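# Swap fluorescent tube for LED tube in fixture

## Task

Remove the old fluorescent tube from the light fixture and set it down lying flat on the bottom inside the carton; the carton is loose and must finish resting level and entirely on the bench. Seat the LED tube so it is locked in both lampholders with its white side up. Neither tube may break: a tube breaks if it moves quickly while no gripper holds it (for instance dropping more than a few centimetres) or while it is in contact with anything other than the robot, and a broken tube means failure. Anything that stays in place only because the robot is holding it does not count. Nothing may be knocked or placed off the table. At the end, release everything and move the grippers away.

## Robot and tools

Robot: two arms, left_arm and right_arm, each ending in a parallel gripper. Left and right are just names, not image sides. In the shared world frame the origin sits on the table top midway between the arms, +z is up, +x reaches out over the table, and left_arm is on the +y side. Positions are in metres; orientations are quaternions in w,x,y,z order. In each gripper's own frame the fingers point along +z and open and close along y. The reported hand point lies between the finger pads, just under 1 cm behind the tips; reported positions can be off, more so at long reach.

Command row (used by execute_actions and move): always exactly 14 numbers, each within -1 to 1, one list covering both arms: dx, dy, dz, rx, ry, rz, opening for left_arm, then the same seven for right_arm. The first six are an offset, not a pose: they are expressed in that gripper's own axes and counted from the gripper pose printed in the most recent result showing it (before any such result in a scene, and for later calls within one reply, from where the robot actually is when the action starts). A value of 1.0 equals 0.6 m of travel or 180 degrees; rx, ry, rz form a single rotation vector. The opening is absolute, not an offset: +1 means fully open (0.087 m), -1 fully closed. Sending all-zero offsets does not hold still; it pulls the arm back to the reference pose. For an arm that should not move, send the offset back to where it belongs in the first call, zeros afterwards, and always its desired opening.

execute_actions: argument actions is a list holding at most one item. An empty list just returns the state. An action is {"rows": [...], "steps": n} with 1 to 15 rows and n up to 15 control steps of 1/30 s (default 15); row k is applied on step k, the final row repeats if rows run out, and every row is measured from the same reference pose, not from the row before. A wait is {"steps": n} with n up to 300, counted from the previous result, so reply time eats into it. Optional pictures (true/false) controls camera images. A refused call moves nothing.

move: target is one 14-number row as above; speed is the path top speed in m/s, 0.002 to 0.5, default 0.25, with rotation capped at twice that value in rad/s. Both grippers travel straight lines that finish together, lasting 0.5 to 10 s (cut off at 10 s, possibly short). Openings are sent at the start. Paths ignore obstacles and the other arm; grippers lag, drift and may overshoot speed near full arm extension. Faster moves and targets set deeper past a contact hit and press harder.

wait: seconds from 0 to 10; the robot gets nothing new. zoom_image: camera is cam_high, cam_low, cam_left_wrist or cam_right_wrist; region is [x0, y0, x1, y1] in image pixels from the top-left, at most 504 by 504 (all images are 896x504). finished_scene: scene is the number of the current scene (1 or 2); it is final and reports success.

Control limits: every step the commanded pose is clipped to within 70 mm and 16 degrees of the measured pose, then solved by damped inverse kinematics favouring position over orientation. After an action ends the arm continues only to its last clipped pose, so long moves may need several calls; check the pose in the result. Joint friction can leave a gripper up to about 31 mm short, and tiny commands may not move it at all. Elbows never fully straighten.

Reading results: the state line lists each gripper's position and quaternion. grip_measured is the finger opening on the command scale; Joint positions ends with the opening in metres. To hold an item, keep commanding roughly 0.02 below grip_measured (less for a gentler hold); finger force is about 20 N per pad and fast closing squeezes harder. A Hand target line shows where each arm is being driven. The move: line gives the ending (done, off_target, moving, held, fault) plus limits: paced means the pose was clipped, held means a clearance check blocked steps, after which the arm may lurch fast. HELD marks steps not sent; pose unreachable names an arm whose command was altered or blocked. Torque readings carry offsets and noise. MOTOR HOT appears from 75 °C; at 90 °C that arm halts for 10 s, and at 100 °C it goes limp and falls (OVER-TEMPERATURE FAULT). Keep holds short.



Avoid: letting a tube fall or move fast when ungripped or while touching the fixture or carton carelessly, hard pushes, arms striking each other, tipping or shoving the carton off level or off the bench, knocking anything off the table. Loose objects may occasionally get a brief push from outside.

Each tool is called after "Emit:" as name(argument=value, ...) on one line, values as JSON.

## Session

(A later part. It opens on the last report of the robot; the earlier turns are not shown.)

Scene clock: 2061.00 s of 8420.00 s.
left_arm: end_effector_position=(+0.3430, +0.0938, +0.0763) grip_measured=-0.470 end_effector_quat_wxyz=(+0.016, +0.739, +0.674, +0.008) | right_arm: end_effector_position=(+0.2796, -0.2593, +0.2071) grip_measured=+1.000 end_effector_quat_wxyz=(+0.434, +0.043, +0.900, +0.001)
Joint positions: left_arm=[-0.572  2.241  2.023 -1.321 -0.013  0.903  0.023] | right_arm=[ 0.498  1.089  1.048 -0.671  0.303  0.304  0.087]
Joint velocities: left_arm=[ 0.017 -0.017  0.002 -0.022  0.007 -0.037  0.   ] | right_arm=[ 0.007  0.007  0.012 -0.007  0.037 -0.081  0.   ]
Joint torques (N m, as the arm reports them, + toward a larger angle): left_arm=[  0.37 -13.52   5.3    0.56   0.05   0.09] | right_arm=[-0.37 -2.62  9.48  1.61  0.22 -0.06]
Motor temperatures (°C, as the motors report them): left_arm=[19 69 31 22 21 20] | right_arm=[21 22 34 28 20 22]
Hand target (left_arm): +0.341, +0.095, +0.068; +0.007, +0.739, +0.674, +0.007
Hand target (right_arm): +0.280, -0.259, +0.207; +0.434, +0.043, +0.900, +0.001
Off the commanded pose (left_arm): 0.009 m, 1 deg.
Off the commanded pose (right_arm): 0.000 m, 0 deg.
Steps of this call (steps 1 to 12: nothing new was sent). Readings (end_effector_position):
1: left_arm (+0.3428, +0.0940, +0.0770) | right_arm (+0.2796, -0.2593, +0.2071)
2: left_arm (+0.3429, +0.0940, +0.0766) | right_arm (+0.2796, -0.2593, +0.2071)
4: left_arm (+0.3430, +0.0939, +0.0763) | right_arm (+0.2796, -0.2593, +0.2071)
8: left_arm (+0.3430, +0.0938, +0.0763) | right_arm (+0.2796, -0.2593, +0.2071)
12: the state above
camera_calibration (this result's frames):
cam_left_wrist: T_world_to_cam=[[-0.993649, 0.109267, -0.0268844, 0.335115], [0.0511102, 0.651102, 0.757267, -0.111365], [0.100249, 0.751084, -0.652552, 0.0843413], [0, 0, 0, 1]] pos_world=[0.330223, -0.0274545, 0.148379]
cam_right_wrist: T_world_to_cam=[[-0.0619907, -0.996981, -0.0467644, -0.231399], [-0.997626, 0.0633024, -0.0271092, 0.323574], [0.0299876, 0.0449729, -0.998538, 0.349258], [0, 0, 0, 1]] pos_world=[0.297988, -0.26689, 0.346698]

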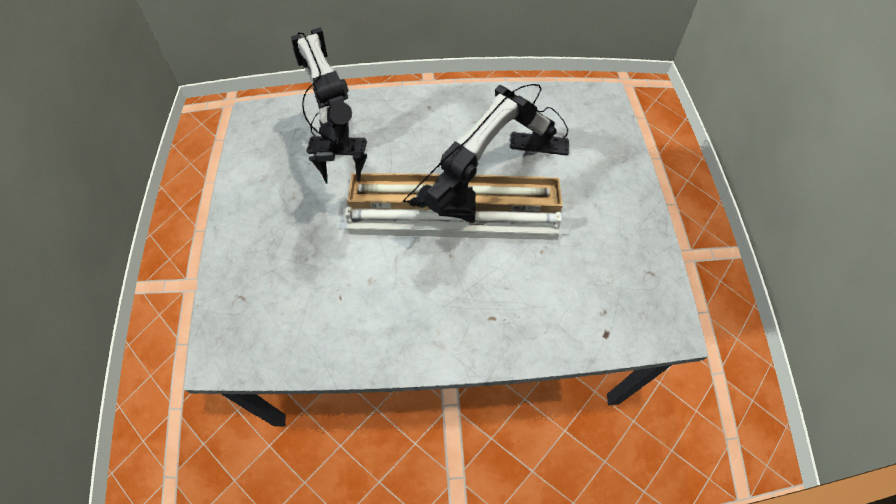

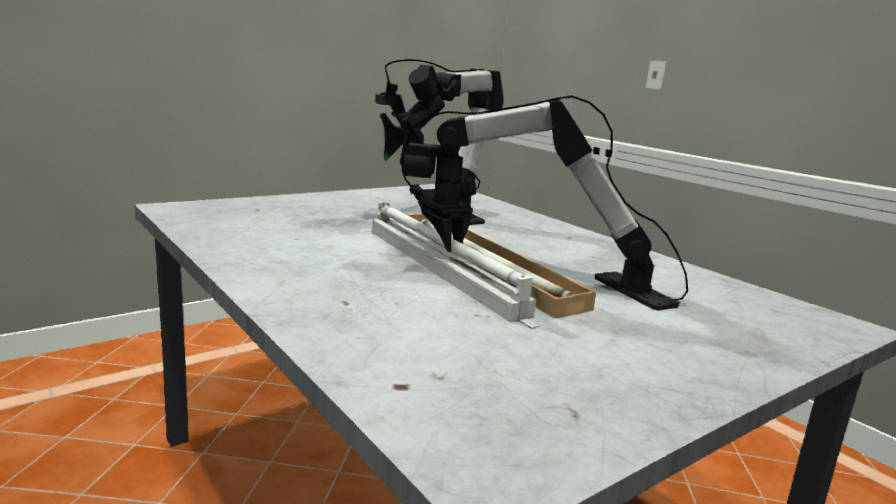

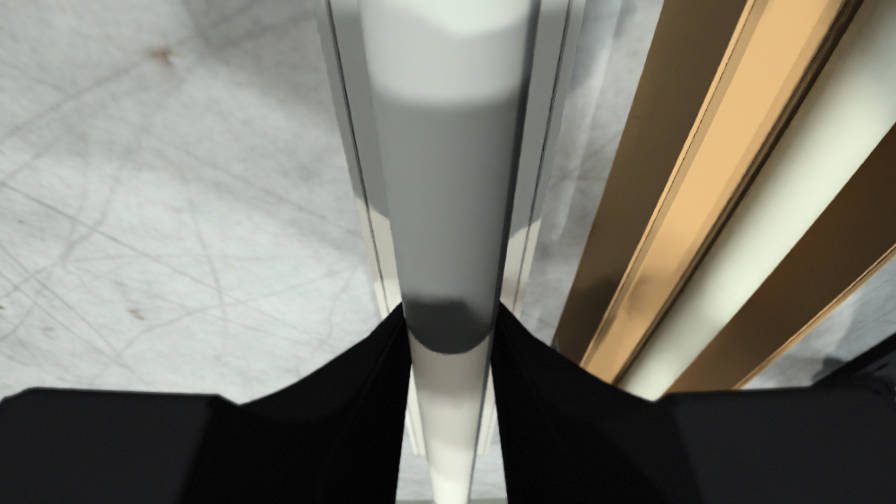

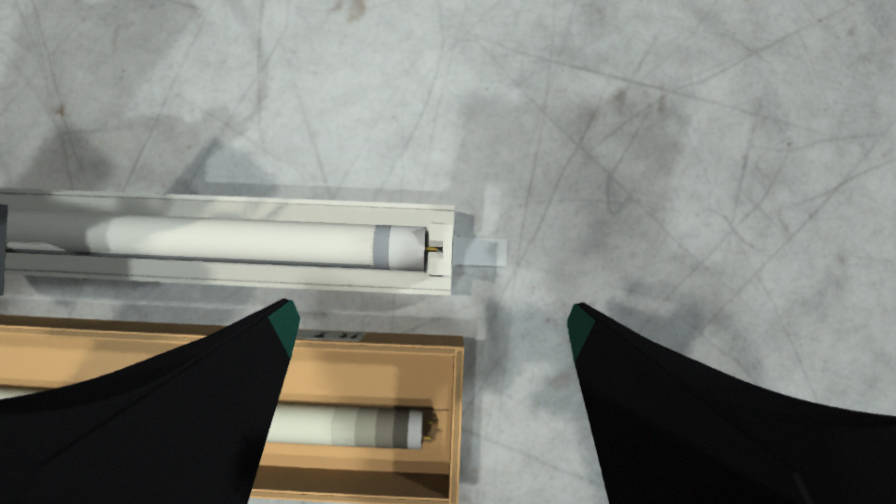

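Emit:
execute_actions(actions=[{"rows":[[0.00327,-0.00455,0.01513,0.0053,0.0041,0,-0.52,0,0,0,0,0,0,1],[0.00328,-0.00457,0.01575,0.0053,0.0041,0,-0.52,0,0,0,0,0,0,1],[0.00329,-0.0046,0.01638,0.0053,0.0041,0,-0.52,0,0,0,0,0,0,1],[0.0033,-0.00463,0.01701,0.0053,0.0041,0,-0.52,0,0,0,0,0,0,1],[0.00331,-0.00466,0.01764,0.0053,0.0041,0,-0.52,0,0,0,0,0,0,1],[0.00332,-0.00468,0.01826,0.0053,0.0041,0,-0.52,0,0,0,0,0,0,1],[0.00333,-0.00471,0.01889,0.0053,0.0041,0,-0.52,0,0,0,0,0,0,1],[0.00334,-0.00474,0.01952,0.0053,0.0041,0,-0.52,0,0,0,0,0,0,1],[0.00335,-0.00476,0.02014,0.0053,0.0041,0,-0.52,0,0,0,0,0,0,1],[0.00336,-0.00479,0.02077,0.0053,0.0041,0,-0.52,0,0,0,0,0,0,1],[0.00337,-0.00482,0.0214,0.0053,0.0041,0,-0.52,0,0,0,0,0,0,1],[0.00338,-0.00484,0.02202,0.0053,0.0041,0,-0.52,0,0,0,0,0,0,1],[0.00339,-0.00487,0.02265,0.0053,0.0041,0,-0.52,0,0,0,0,0,0,1]],"steps":15}], pictures=false)

Emit:
execute_actions(actions=[{"steps":12}])

Emit:
zoom_image(camera="cam_low", region=[505,255,545,295])

Emit:
zoom_image(camera="cam_high", region=[540,200,570,230])

Emit:
zoom_image(camera="cam_high", region=[338,197,368,227])

Scene clock: 2090.70 s of 8420.00 s.
left_arm: end_effector_position=(+0.3430, +0.0938, +0.0722) grip_measured=-0.470 end_effector_quat_wxyz=(+0.015, +0.739, +0.674, +0.008) | right_arm: end_effector_position=(+0.2796, -0.2593, +0.2071) grip_measured=+1.000 end_effector_quat_wxyz=(+0.434, +0.043, +0.900, +0.001)
Joint positions: left_arm=[-0.572  2.241  2.007 -1.305 -0.013  0.903  0.023] | right_arm=[ 0.498  1.089  1.048 -0.671  0.303  0.304  0.087]
Joint velocities: left_arm=[-0.002  0.007 -0.017  0.007 -0.007 -0.037 -0.   ] | right_arm=[ 0.002  0.002 -0.002 -0.022 -0.051  0.007  0.   ]
Joint torques (N m, as the arm reports them, + toward a larger angle): left_arm=[  0.51 -13.47   4.92   0.59   0.09   0.1 ] | right_arm=[-0.46 -2.71  9.46  1.61  0.19 -0.06]
Motor temperatures (°C, as the motors report them): left_arm=[19 70 31 22 21 20] | right_arm=[21 22 34 28 20 22]
Hand target (left_arm): +0.340, +0.096, +0.063; +0.005, +0.739, +0.674, +0.007
Hand target (right_arm): +0.280, -0.259, +0.207; +0.434, +0.043, +0.900, +0.001
Off the commanded pose (left_arm): 0.010 m, 1 deg.
Off the commanded pose (right_arm): 0.000 m, 0 deg.
Steps of this call (steps 1 to 90: nothing new was sent; then 26.20 s passed at rest; steps 91 to 105: all 15 steps of this action). Readings (end_effector_position):
91: left_arm (+0.3430, +0.0938, +0.0763) | right_arm (+0.2796, -0.2593, +0.2071)
92: left_arm (+0.3430, +0.0938, +0.0763) | right_arm (+0.2796, -0.2593, +0.2071)
94: left_arm (+0.3430, +0.0938, +0.0763) | right_arm (+0.2796, -0.2593, +0.2071)
98: left_arm (+0.3428, +0.0940, +0.0752) | right_arm (+0.2796, -0.2593, +0.2071)
105: the state above

Scene clock: 2091.10 s of 8420.00 s.
left_arm: end_effector_position=(+0.3430, +0.0938, +0.0722) grip_measured=-0.470 end_effector_quat_wxyz=(+0.015, +0.739, +0.674, +0.008) | right_arm: end_effector_position=(+0.2796, -0.2593, +0.2071) grip_measured=+1.000 end_effector_quat_wxyz=(+0.434, +0.043, +0.900, +0.001)
Joint positions: left_arm=[-0.572  2.241  2.007 -1.305 -0.013  0.903  0.023] | right_arm=[ 0.498  1.089  1.048 -0.671  0.303  0.304  0.087]
Joint velocities: left_arm=[-0.007 -0.007 -0.012  0.037  0.095 -0.022 -0.001] | right_arm=[ 0.037  0.007  0.007  0.007 -0.051  0.037  0.   ]
Joint torques (N m, as the arm reports them, + toward a larger angle): left_arm=[  0.38 -13.49   4.98   0.56   0.06   0.09] | right_arm=[-0.37 -2.74  9.37  1.61  0.2  -0.06]
Motor temperatures (°C, as the motors report them): left_arm=[19 70 31 22 21 20] | right_arm=[21 22 34 28 20 22]
Hand target (left_arm): +0.340, +0.096, +0.063; +0.005, +0.739, +0.674, +0.007
Hand target (right_arm): +0.280, -0.259, +0.207; +0.434, +0.043, +0.900, +0.001
Off the commanded pose (left_arm): 0.010 m, 1 deg.
Off the commanded pose (right_arm): 0.000 m, 0 deg.
Steps of this call (steps 1 to 12: nothing new was sent). Readings (end_effector_position):
1: left_arm (+0.3430, +0.0938, +0.0722) | right_arm (+0.2796, -0.2593, +0.2071)
2: left_arm (+0.3430, +0.0938, +0.0722) | right_arm (+0.2796, -0.2593, +0.2071)
4: left_arm (+0.3430, +0.0938, +0.0722) | right_arm (+0.2796, -0.2593, +0.2071)
8: left_arm (+0.3430, +0.0938, +0.0722) | right_arm (+0.2796, -0.2593, +0.2071)
12: the state above
camera_calibration (this result's frames):
cam_left_wrist: T_world_to_cam=[[-0.993656, 0.109274, -0.0265811, 0.334955], [0.0513195, 0.650903, 0.757424, -0.108316], [0.100069, 0.751255, -0.652382, 0.0816636], [0, 0, 0, 1]] pos_world=[0.330217, -0.0274489, 0.144221]
cam_right_wrist: T_world_to_cam=[[-0.0619907, -0.996981, -0.0467644, -0.231399], [-0.997626, 0.0633024, -0.0271092, 0.323574], [0.0299876, 0.0449729, -0.998538, 0.349258], [0, 0, 0, 1]] pos_world=[0.297988, -0.26689, 0.346698]

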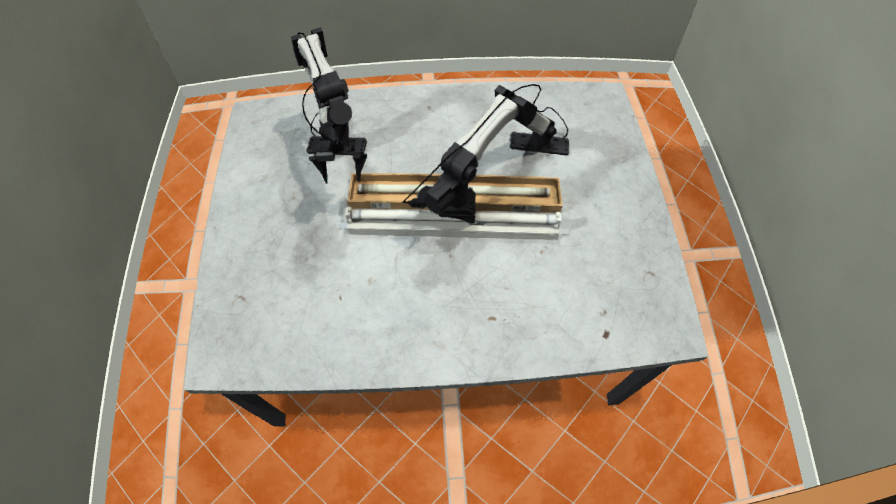

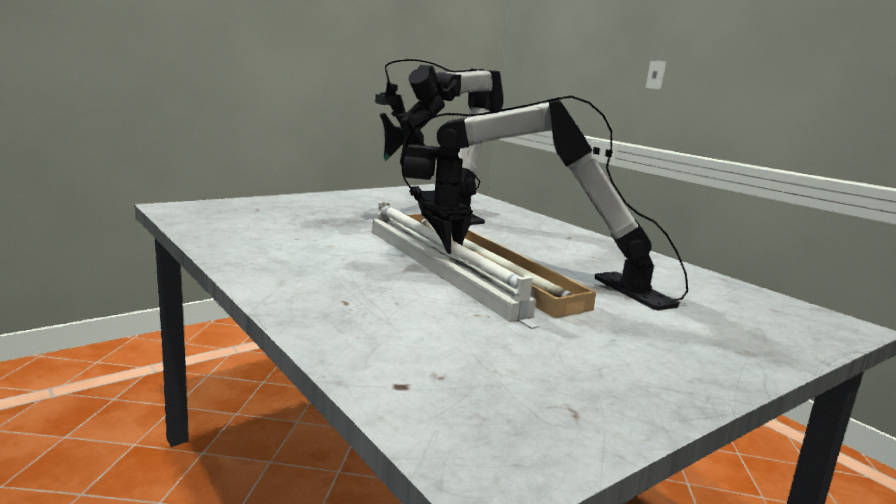

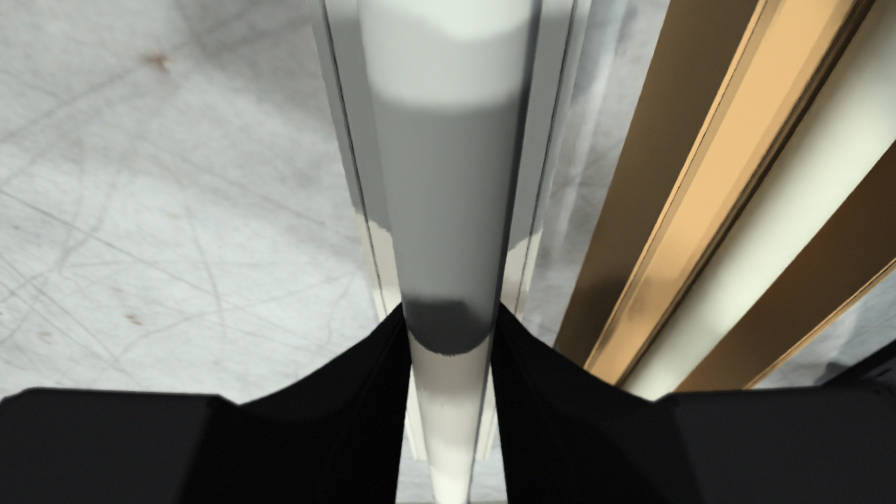

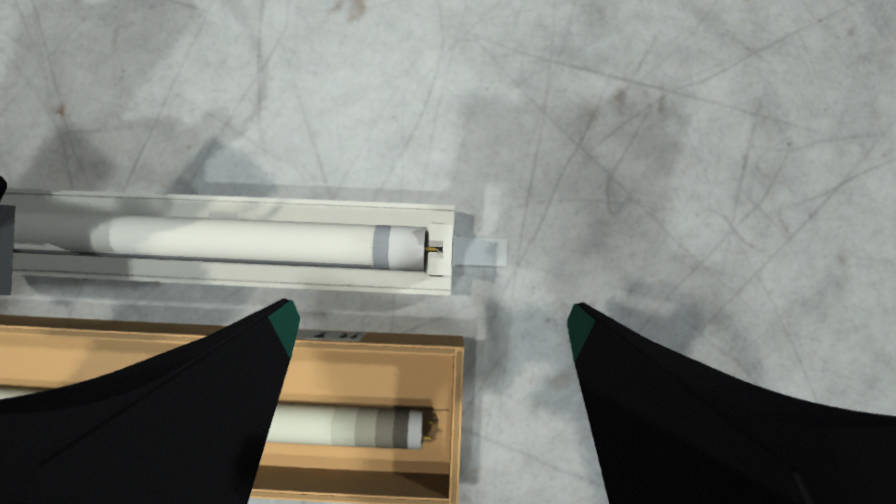

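Region (505, 255, 545, 295) of cam_low's 896x504 image, scaled by 12.600, with more detail than that image has.

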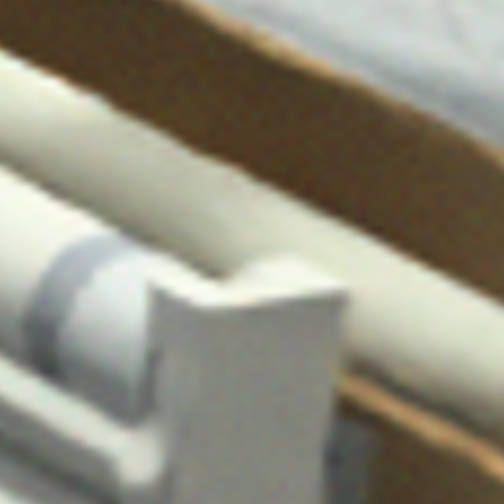

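Region (540, 200, 570, 230) of cam_high's 896x504 image, scaled by 16.800, with more detail than that image has.

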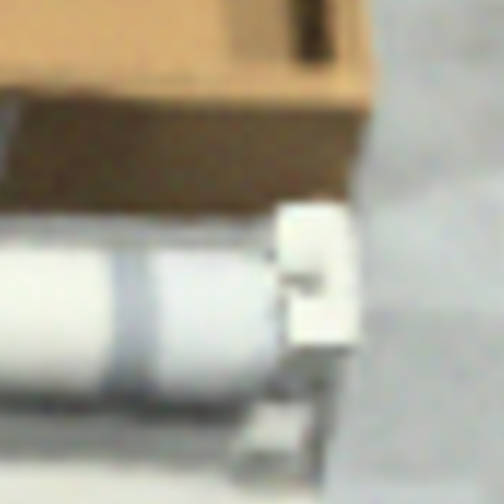

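Region (338, 197, 368, 227) of cam_high's 896x504 image, scaled by 16.800, with more detail than that image has.

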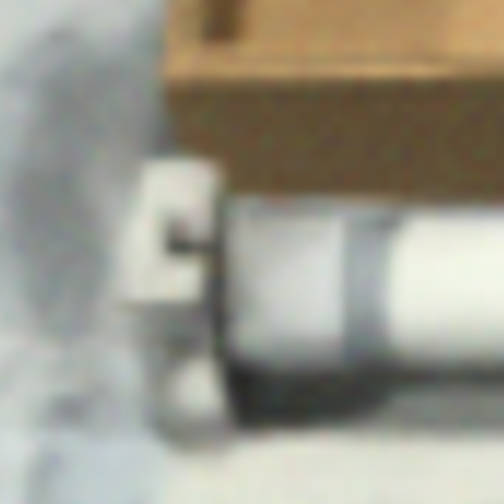

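Emit:
zoom_image(camera="cam_low", region=[425,220,485,270])

Emit:
zoom_image(camera="cam_low", region=[365,190,415,230])

Emit:
zoom_image(camera="cam_low", region=[485,260,545,310])

Region (425, 220, 485, 270) of cam_low's 896x504 image, scaled by 8.400, with more detail than that image has.

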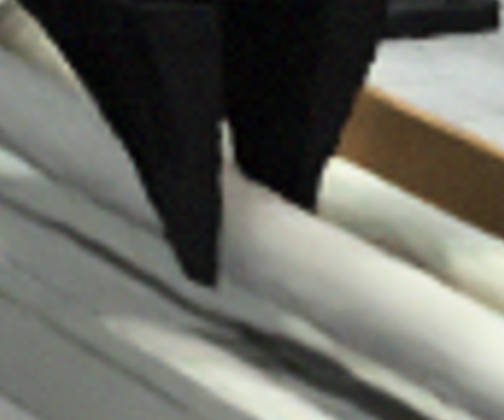

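Region (365, 190, 415, 230) of cam_low's 896x504 image, scaled by 10.080, with more detail than that image has; it fills the top 403 rows of this view, and the rest is white.

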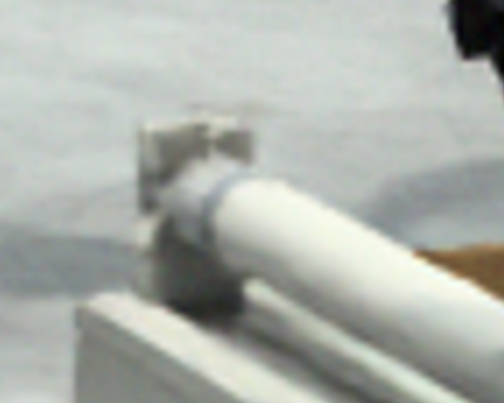

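Region (485, 260, 545, 310) of cam_low's 896x504 image, scaled by 8.400, with more detail than that image has.

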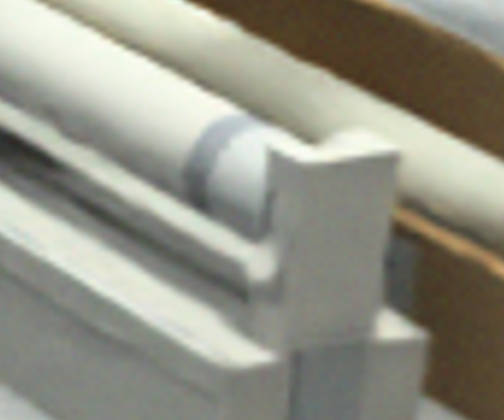

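Emit:
move(target=[-0.0025,0.0025,-0.0067,-0.253,-0.0004,0.0021,-0.52, 0,0,0,0,0,0,1], speed=0.12)

Emit:
zoom_image(camera="cam_right_wrist", region=[345,205,465,295])

Emit:
zoom_image(camera="cam_high", region=[520,190,580,240])

Scene clock: 2214.77 s of 8420.00 s.
left_arm: end_effector_position=(+0.3455, +0.0923, +0.0759) grip_measured=-0.470 end_effector_quat_wxyz=(+0.288, +0.673, +0.627, +0.266) | right_arm: end_effector_position=(+0.2796, -0.2593, +0.2071) grip_measured=+1.000 end_effector_quat_wxyz=(+0.434, +0.043, +0.900, +0.001)
Joint positions: left_arm=[-0.788  1.839  1.154 -0.311 -0.601  0.848  0.023] | right_arm=[ 0.498  1.089  1.048 -0.671  0.303  0.304  0.087]
Joint velocities: left_arm=[-0.027 -0.002 -0.002 -0.022 -0.11  -0.095  0.   ] | right_arm=[-0.002  0.012  0.007 -0.007 -0.037 -0.007  0.   ]
Joint torques (N m, as the arm reports them, + toward a larger angle): left_arm=[ -0.37 -12.35   5.44   1.7   -0.33   0.19] | right_arm=[-0.37 -2.68  9.37  1.62  0.22 -0.05]
Motor temperatures (°C, as the motors report them): left_arm=[19 70 30 23 21 20] | right_arm=[21 22 34 28 20 22]
Hand target (left_arm): +0.343, +0.091, +0.079; +0.296, +0.675, +0.620, +0.270
Hand target (right_arm): +0.280, -0.259, +0.207; +0.434, +0.043, +0.900, +0.001
Off the commanded pose (left_arm): 0.001 m, 2 deg.
Off the commanded pose (right_arm): 0.000 m, 0 deg.
After step 90, 117.00 s passed at rest.
move: done
camera_calibration (this result's frames):
cam_left_wrist: T_world_to_cam=[[-0.693924, 0.0652235, -0.717088, 0.290656], [-0.491192, 0.685314, 0.537658, 0.0907106], [0.526498, 0.725321, -0.443518, -0.0757757], [0, 0, 0, 1]] pos_world=[0.286145, -0.026161, 0.126047]
cam_right_wrist: T_world_to_cam=[[-0.0619907, -0.996981, -0.0467644, -0.231399], [-0.997626, 0.0633024, -0.0271092, 0.323574], [0.0299876, 0.0449729, -0.998538, 0.349258], [0, 0, 0, 1]] pos_world=[0.297988, -0.26689, 0.346698]

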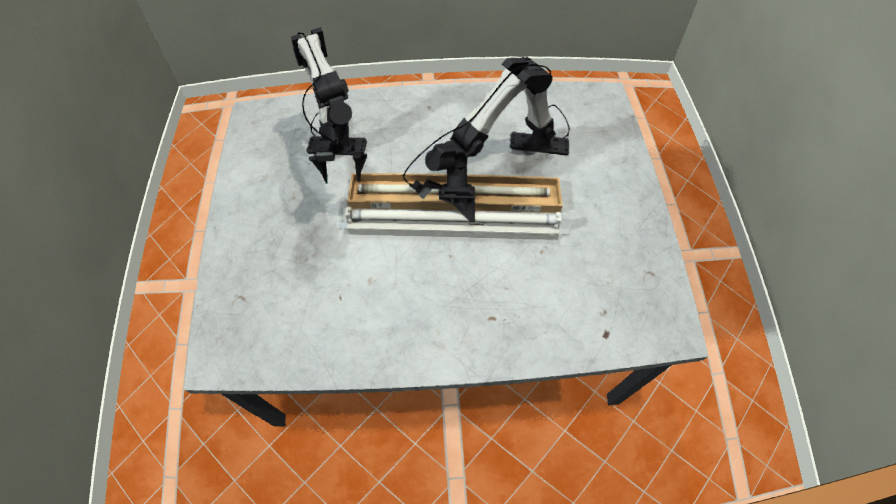

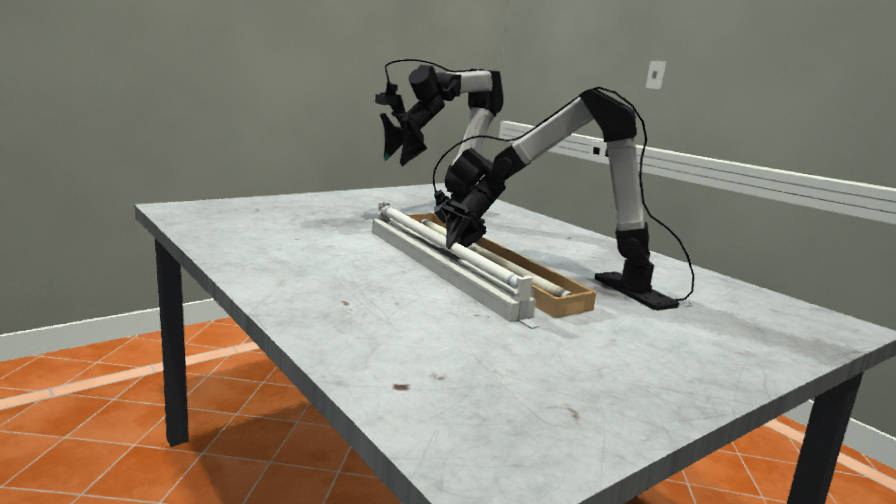

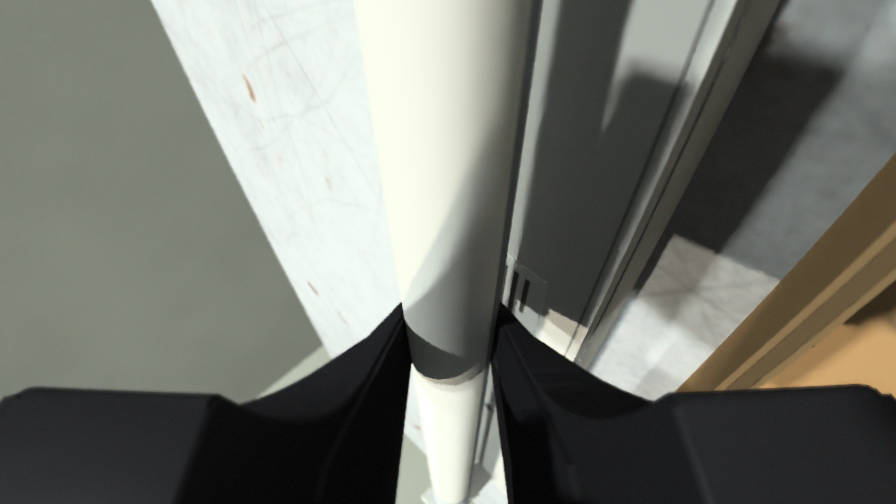

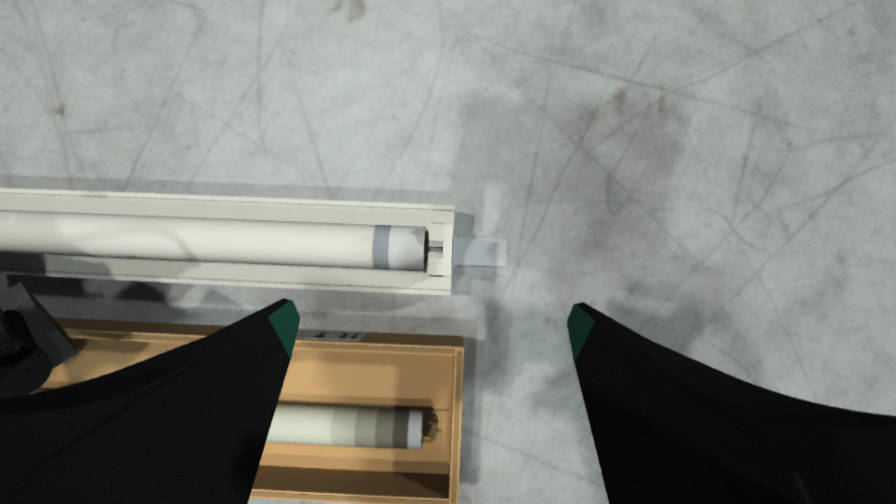

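Region (345, 205, 465, 295) of cam_right_wrist's 896x504 image, scaled by 4.200, with more detail than that image has; it fills the top 378 rows of this view, and the rest is white.

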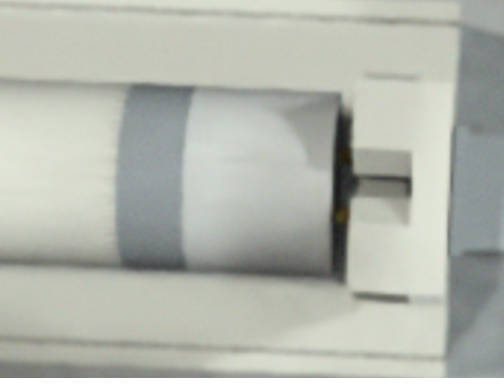

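Region (520, 190, 580, 240) of cam_high's 896x504 image, scaled by 8.400, with more detail than that image has.

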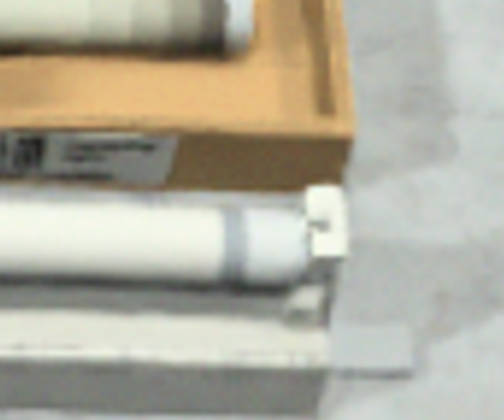

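Emit:
execute_actions(actions=[{"rows":[[0,0,0,0,0,0,-0.43,0,0,0,0,0,0,1],[0,0,0,0,0,0,-0.38,0,0,0,0,0,0,1],[0,0,0,0,0,0,-0.33,0,0,0,0,0,0,1],[0,0,0,0,0,0,-0.28,0,0,0,0,0,0,1],[0,0,0,0,0,0,-0.24,0,0,0,0,0,0,1],[0,0,0,0,0,0,-0.2,0,0,0,0,0,0,1]],"steps":11}])

Emit:
move(target=[0.0022,-0.0077,0.0049,0.2708,-0.0040,0.0054,-0.2, 0,0,0,0,0,0,1], speed=0.15)

Emit:
zoom_image(camera="cam_right_wrist", region=[345,205,465,295])

Scene clock: 2286.27 s of 8420.00 s.
left_arm: end_effector_position=(+0.3456, +0.0923, +0.0759) grip_measured=-0.200 end_effector_quat_wxyz=(+0.289, +0.673, +0.627, +0.266) | right_arm: end_effector_position=(+0.2796, -0.2593, +0.2071) grip_measured=+1.000 end_effector_quat_wxyz=(+0.434, +0.043, +0.900, +0.001)
Joint positions: left_arm=[-0.788  1.839  1.154 -0.311 -0.602  0.848  0.035] | right_arm=[ 0.498  1.089  1.048 -0.671  0.303  0.304  0.087]
Joint velocities: left_arm=[-0.007 -0.002 -0.007  0.037  0.022 -0.066 -0.001] | right_arm=[ 0.002 -0.007 -0.012 -0.007  0.007  0.007  0.   ]
Joint torques (N m, as the arm reports them, + toward a larger angle): left_arm=[  0.42 -10.76   7.16   1.51  -0.24   0.04] | right_arm=[-0.41 -2.68  9.4   1.63  0.2  -0.07]
Motor temperatures (°C, as the motors report them): left_arm=[19 67 30 27 22 20] | right_arm=[21 22 34 28 20 22]
Hand target (left_arm): +0.346, +0.092, +0.076; +0.289, +0.673, +0.627, +0.266
Hand target (right_arm): +0.280, -0.259, +0.207; +0.434, +0.043, +0.900, +0.001
Off the commanded pose (left_arm): 0.000 m, 0 deg.
Off the commanded pose (right_arm): 0.000 m, 0 deg.
Steps of this call (steps 1 to 90: nothing new was sent; then 68.13 s passed at rest; steps 91 to 101: all 11 steps of this action). Readings (end_effector_position):
91: left_arm (+0.3456, +0.0923, +0.0759) | right_arm (+0.2796, -0.2593, +0.2071)
92: left_arm (+0.3456, +0.0923, +0.0759) | right_arm (+0.2796, -0.2593, +0.2071)
94: left_arm (+0.3456, +0.0923, +0.0759) | right_arm (+0.2796, -0.2593, +0.2071)
98: left_arm (+0.3456, +0.0923, +0.0759) | right_arm (+0.2796, -0.2593, +0.2071)
101: the state above
camera_calibration (this result's frames):
cam_left_wrist: T_world_to_cam=[[-0.693417, 0.0649659, -0.717602, 0.290604], [-0.491876, 0.685087, 0.537321, 0.0909622], [0.526527, 0.725559, -0.443096, -0.0759168], [0, 0, 0, 1]] pos_world=[0.286224, -0.0261143, 0.126023]
cam_right_wrist: T_world_to_cam=[[-0.0619907, -0.996981, -0.0467644, -0.231399], [-0.997626, 0.0633024, -0.0271092, 0.323574], [0.0299876, 0.0449729, -0.998538, 0.349258], [0, 0, 0, 1]] pos_world=[0.297988, -0.26689, 0.346698]

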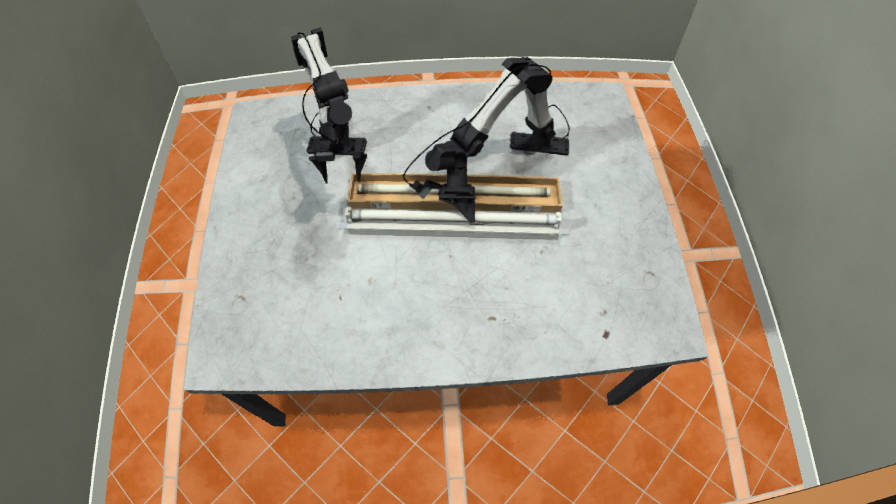

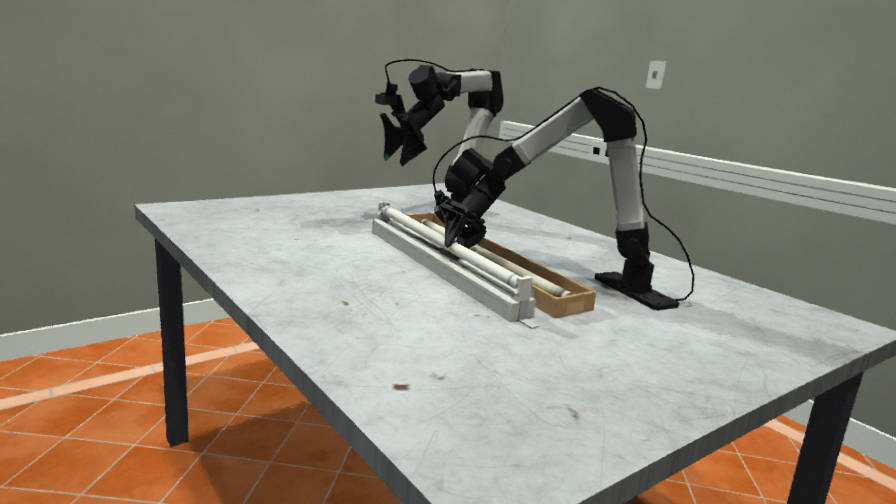

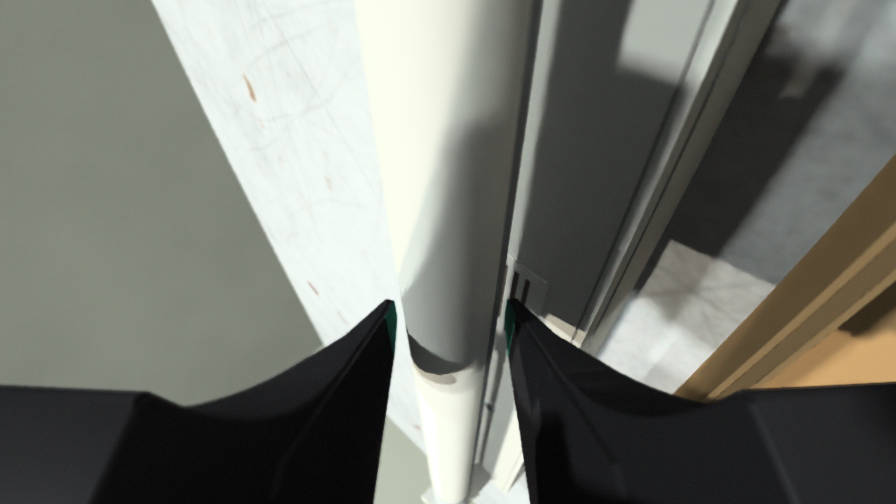

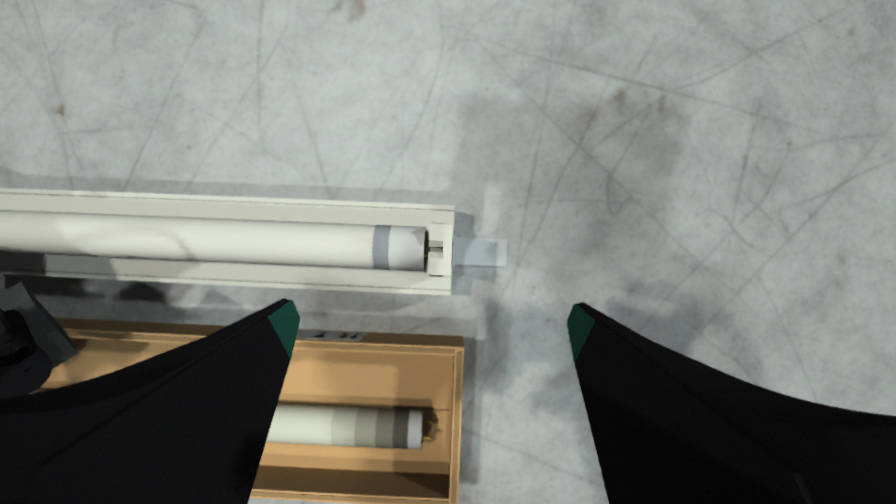

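Scene clock: 2289.90 s of 8420.00 s.
left_arm: end_effector_position=(+0.3428, +0.0943, +0.0690) grip_measured=-0.200 end_effector_quat_wxyz=(-0.008, +0.743, +0.669, -0.013) | right_arm: end_effector_position=(+0.2796, -0.2593, +0.2071) grip_measured=+1.000 end_effector_quat_wxyz=(+0.434, +0.043, +0.900, +0.001)
Joint positions: left_arm=[-0.557  2.298  2.09  -1.38   0.024  0.931  0.035] | right_arm=[ 0.498  1.089  1.048 -0.671  0.303  0.304  0.087]
Joint velocities: left_arm=[-0.007  0.007  0.002  0.051  0.037 -0.007  0.   ] | right_arm=[-0.012  0.007  0.002 -0.022 -0.007  0.007  0.   ]
Joint torques (N m, as the arm reports them, + toward a larger angle): left_arm=[  1.09 -13.22   8.58   0.22   0.19   0.2 ] | right_arm=[-0.39 -2.78  9.4   1.63  0.21 -0.07]
Motor temperatures (°C, as the motors report them): left_arm=[19 66 31 27 22 20] | right_arm=[21 22 34 28 20 22]
Hand target (left_arm): +0.346, +0.095, +0.068; -0.010, +0.743, +0.669, -0.018
Hand target (right_arm): +0.280, -0.259, +0.207; +0.434, +0.043, +0.900, +0.001
Off the commanded pose (left_arm): 0.002 m, 1 deg.
Off the commanded pose (right_arm): 0.000 m, 0 deg.
move: done
camera_calibration (this result's frames):
cam_left_wrist: T_world_to_cam=[[-0.991818, 0.122778, 0.034951, 0.328531], [0.106508, 0.644955, 0.756762, -0.124462], [0.0703722, 0.754293, -0.652755, 0.089192], [0, 0, 0, 1]] pos_world=[0.332822, -0.0273413, 0.140926]
cam_right_wrist: T_world_to_cam=[[-0.0619907, -0.996981, -0.0467644, -0.231399], [-0.997626, 0.0633024, -0.0271092, 0.323574], [0.0299876, 0.0449729, -0.998538, 0.349258], [0, 0, 0, 1]] pos_world=[0.297988, -0.26689, 0.346698]

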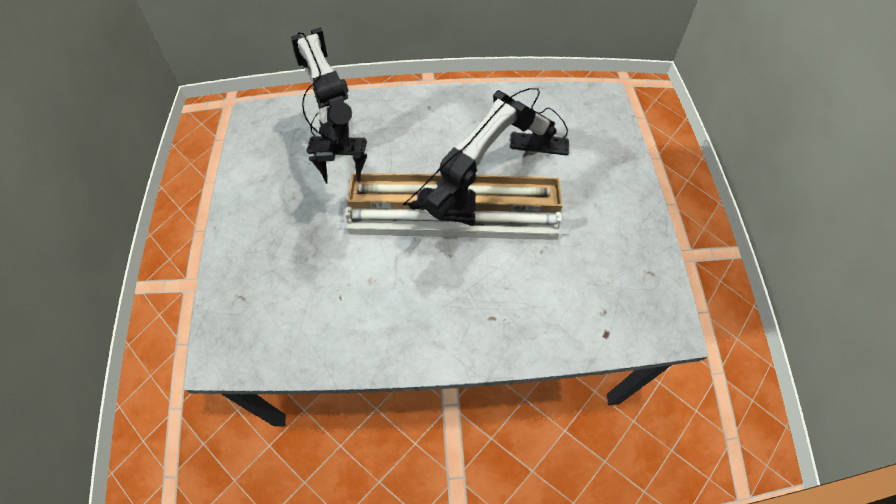

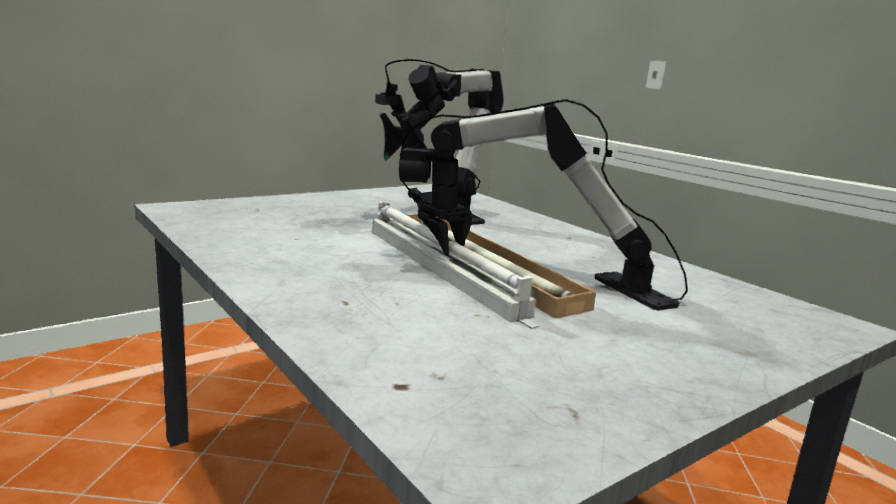

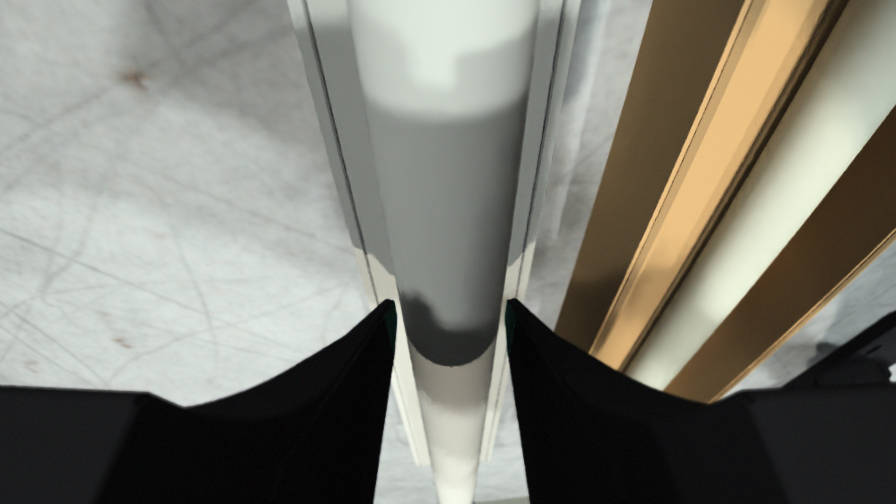

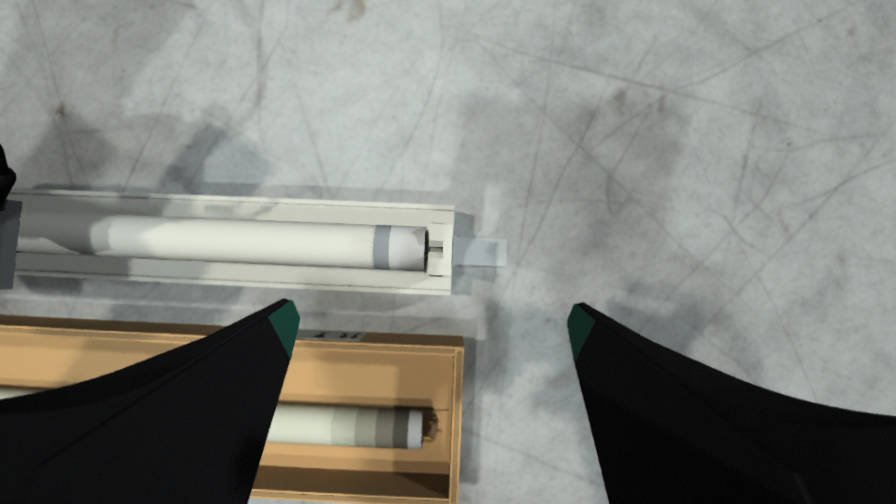

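Region (345, 205, 465, 295) of cam_right_wrist's 896x504 image, scaled by 4.200, with more detail than that image has; it fills the top 378 rows of this view, and the rest is white.

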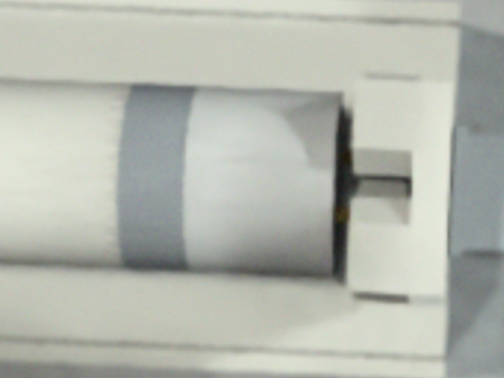

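Emit:
execute_actions(actions=[])

Scene clock: 2306.37 s of 8420.00 s.
left_arm: end_effector_position=(+0.3424, +0.0945, +0.0690) grip_measured=-0.200 end_effector_quat_wxyz=(-0.009, +0.744, +0.669, -0.013) | right_arm: end_effector_position=(+0.2796, -0.2593, +0.2071) grip_measured=+1.000 end_effector_quat_wxyz=(+0.434, +0.043, +0.900, +0.001)
Joint positions: left_arm=[-0.557  2.298  2.09  -1.382  0.025  0.931  0.035] | right_arm=[ 0.498  1.089  1.048 -0.671  0.303  0.304  0.087]
Joint velocities: left_arm=[-0.012  0.002 -0.007 -0.037  0.022 -0.007 -0.001] | right_arm=[ 0.002 -0.012  0.007  0.007  0.022 -0.051  0.   ]
Joint torques (N m, as the arm reports them, + toward a larger angle): left_arm=[  1.08 -13.22   8.59   0.22   0.18   0.19] | right_arm=[-0.29 -2.7   9.46  1.6   0.2  -0.05]
Motor temperatures (°C, as the motors report them): left_arm=[19 67 33 25 22 20] | right_arm=[21 22 34 28 20 22]
Hand target (left_arm): +0.346, +0.095, +0.068; -0.010, +0.743, +0.669, -0.019
Hand target (right_arm): +0.280, -0.259, +0.207; +0.434, +0.043, +0.900, +0.001
Off the commanded pose (left_arm): 0.003 m, 1 deg.
Off the commanded pose (right_arm): 0.000 m, 0 deg.
Steps of this call (steps 1 to 90: nothing new was sent; then 13.47 s passed at rest). Readings (end_effector_position):
1: left_arm (+0.3427, +0.0943, +0.0690) | right_arm (+0.2796, -0.2593, +0.2071)
2: left_arm (+0.3427, +0.0943, +0.0690) | right_arm (+0.2796, -0.2593, +0.2071)
4: left_arm (+0.3426, +0.0944, +0.0690) | right_arm (+0.2796, -0.2593, +0.2071)
8: left_arm (+0.3424, +0.0945, +0.0690) | right_arm (+0.2796, -0.2593, +0.2071)
90: the state above
camera_calibration (this result's frames):
cam_left_wrist: T_world_to_cam=[[-0.991704, 0.123117, 0.0369403, 0.327872], [0.108195, 0.644368, 0.757023, -0.125126], [0.0693989, 0.754739, -0.652344, 0.0893382], [0, 0, 0, 1]] pos_world=[0.33249, -0.0271663, 0.140891]
cam_right_wrist: T_world_to_cam=[[-0.0619907, -0.996981, -0.0467644, -0.231399], [-0.997626, 0.0633024, -0.0271092, 0.323574], [0.0299876, 0.0449729, -0.998538, 0.349258], [0, 0, 0, 1]] pos_world=[0.297988, -0.26689, 0.346698]

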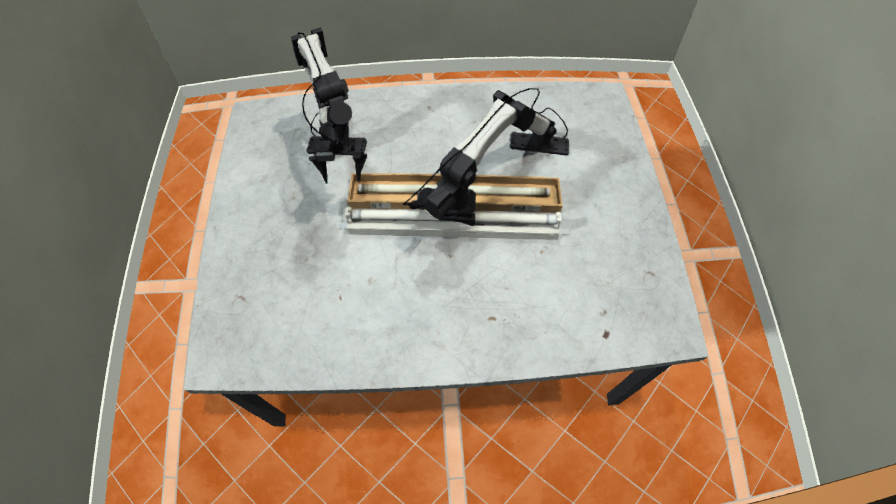

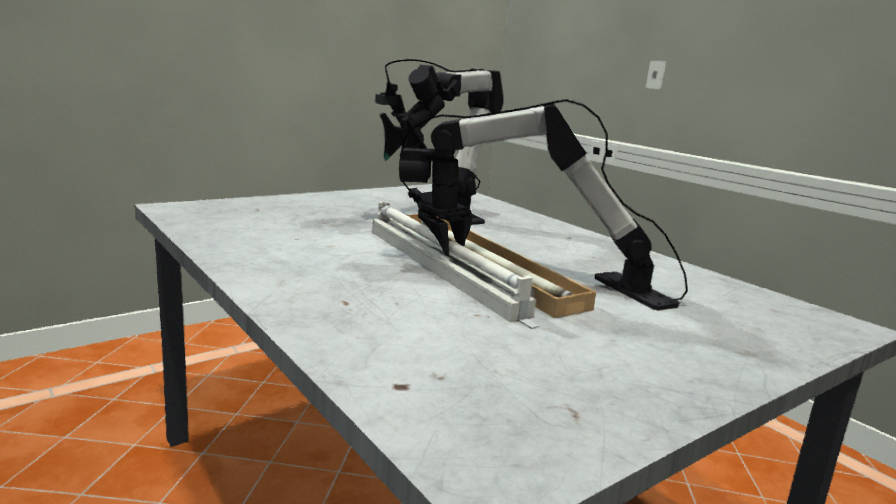

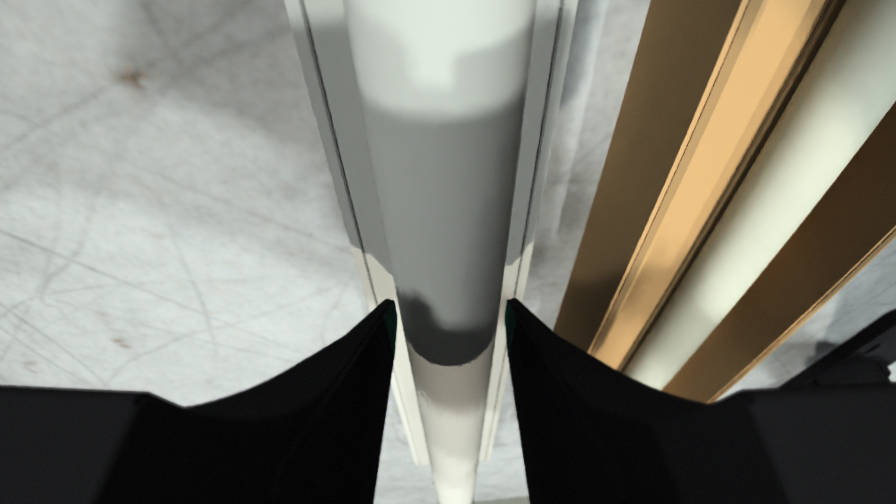

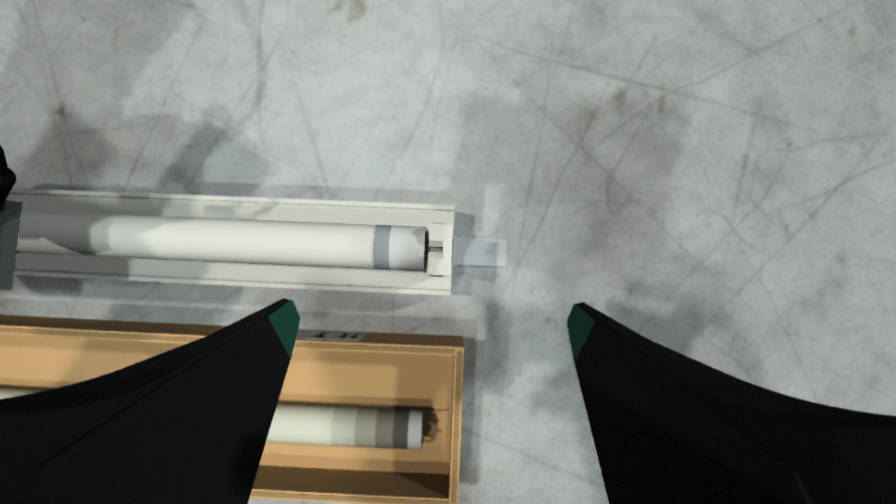

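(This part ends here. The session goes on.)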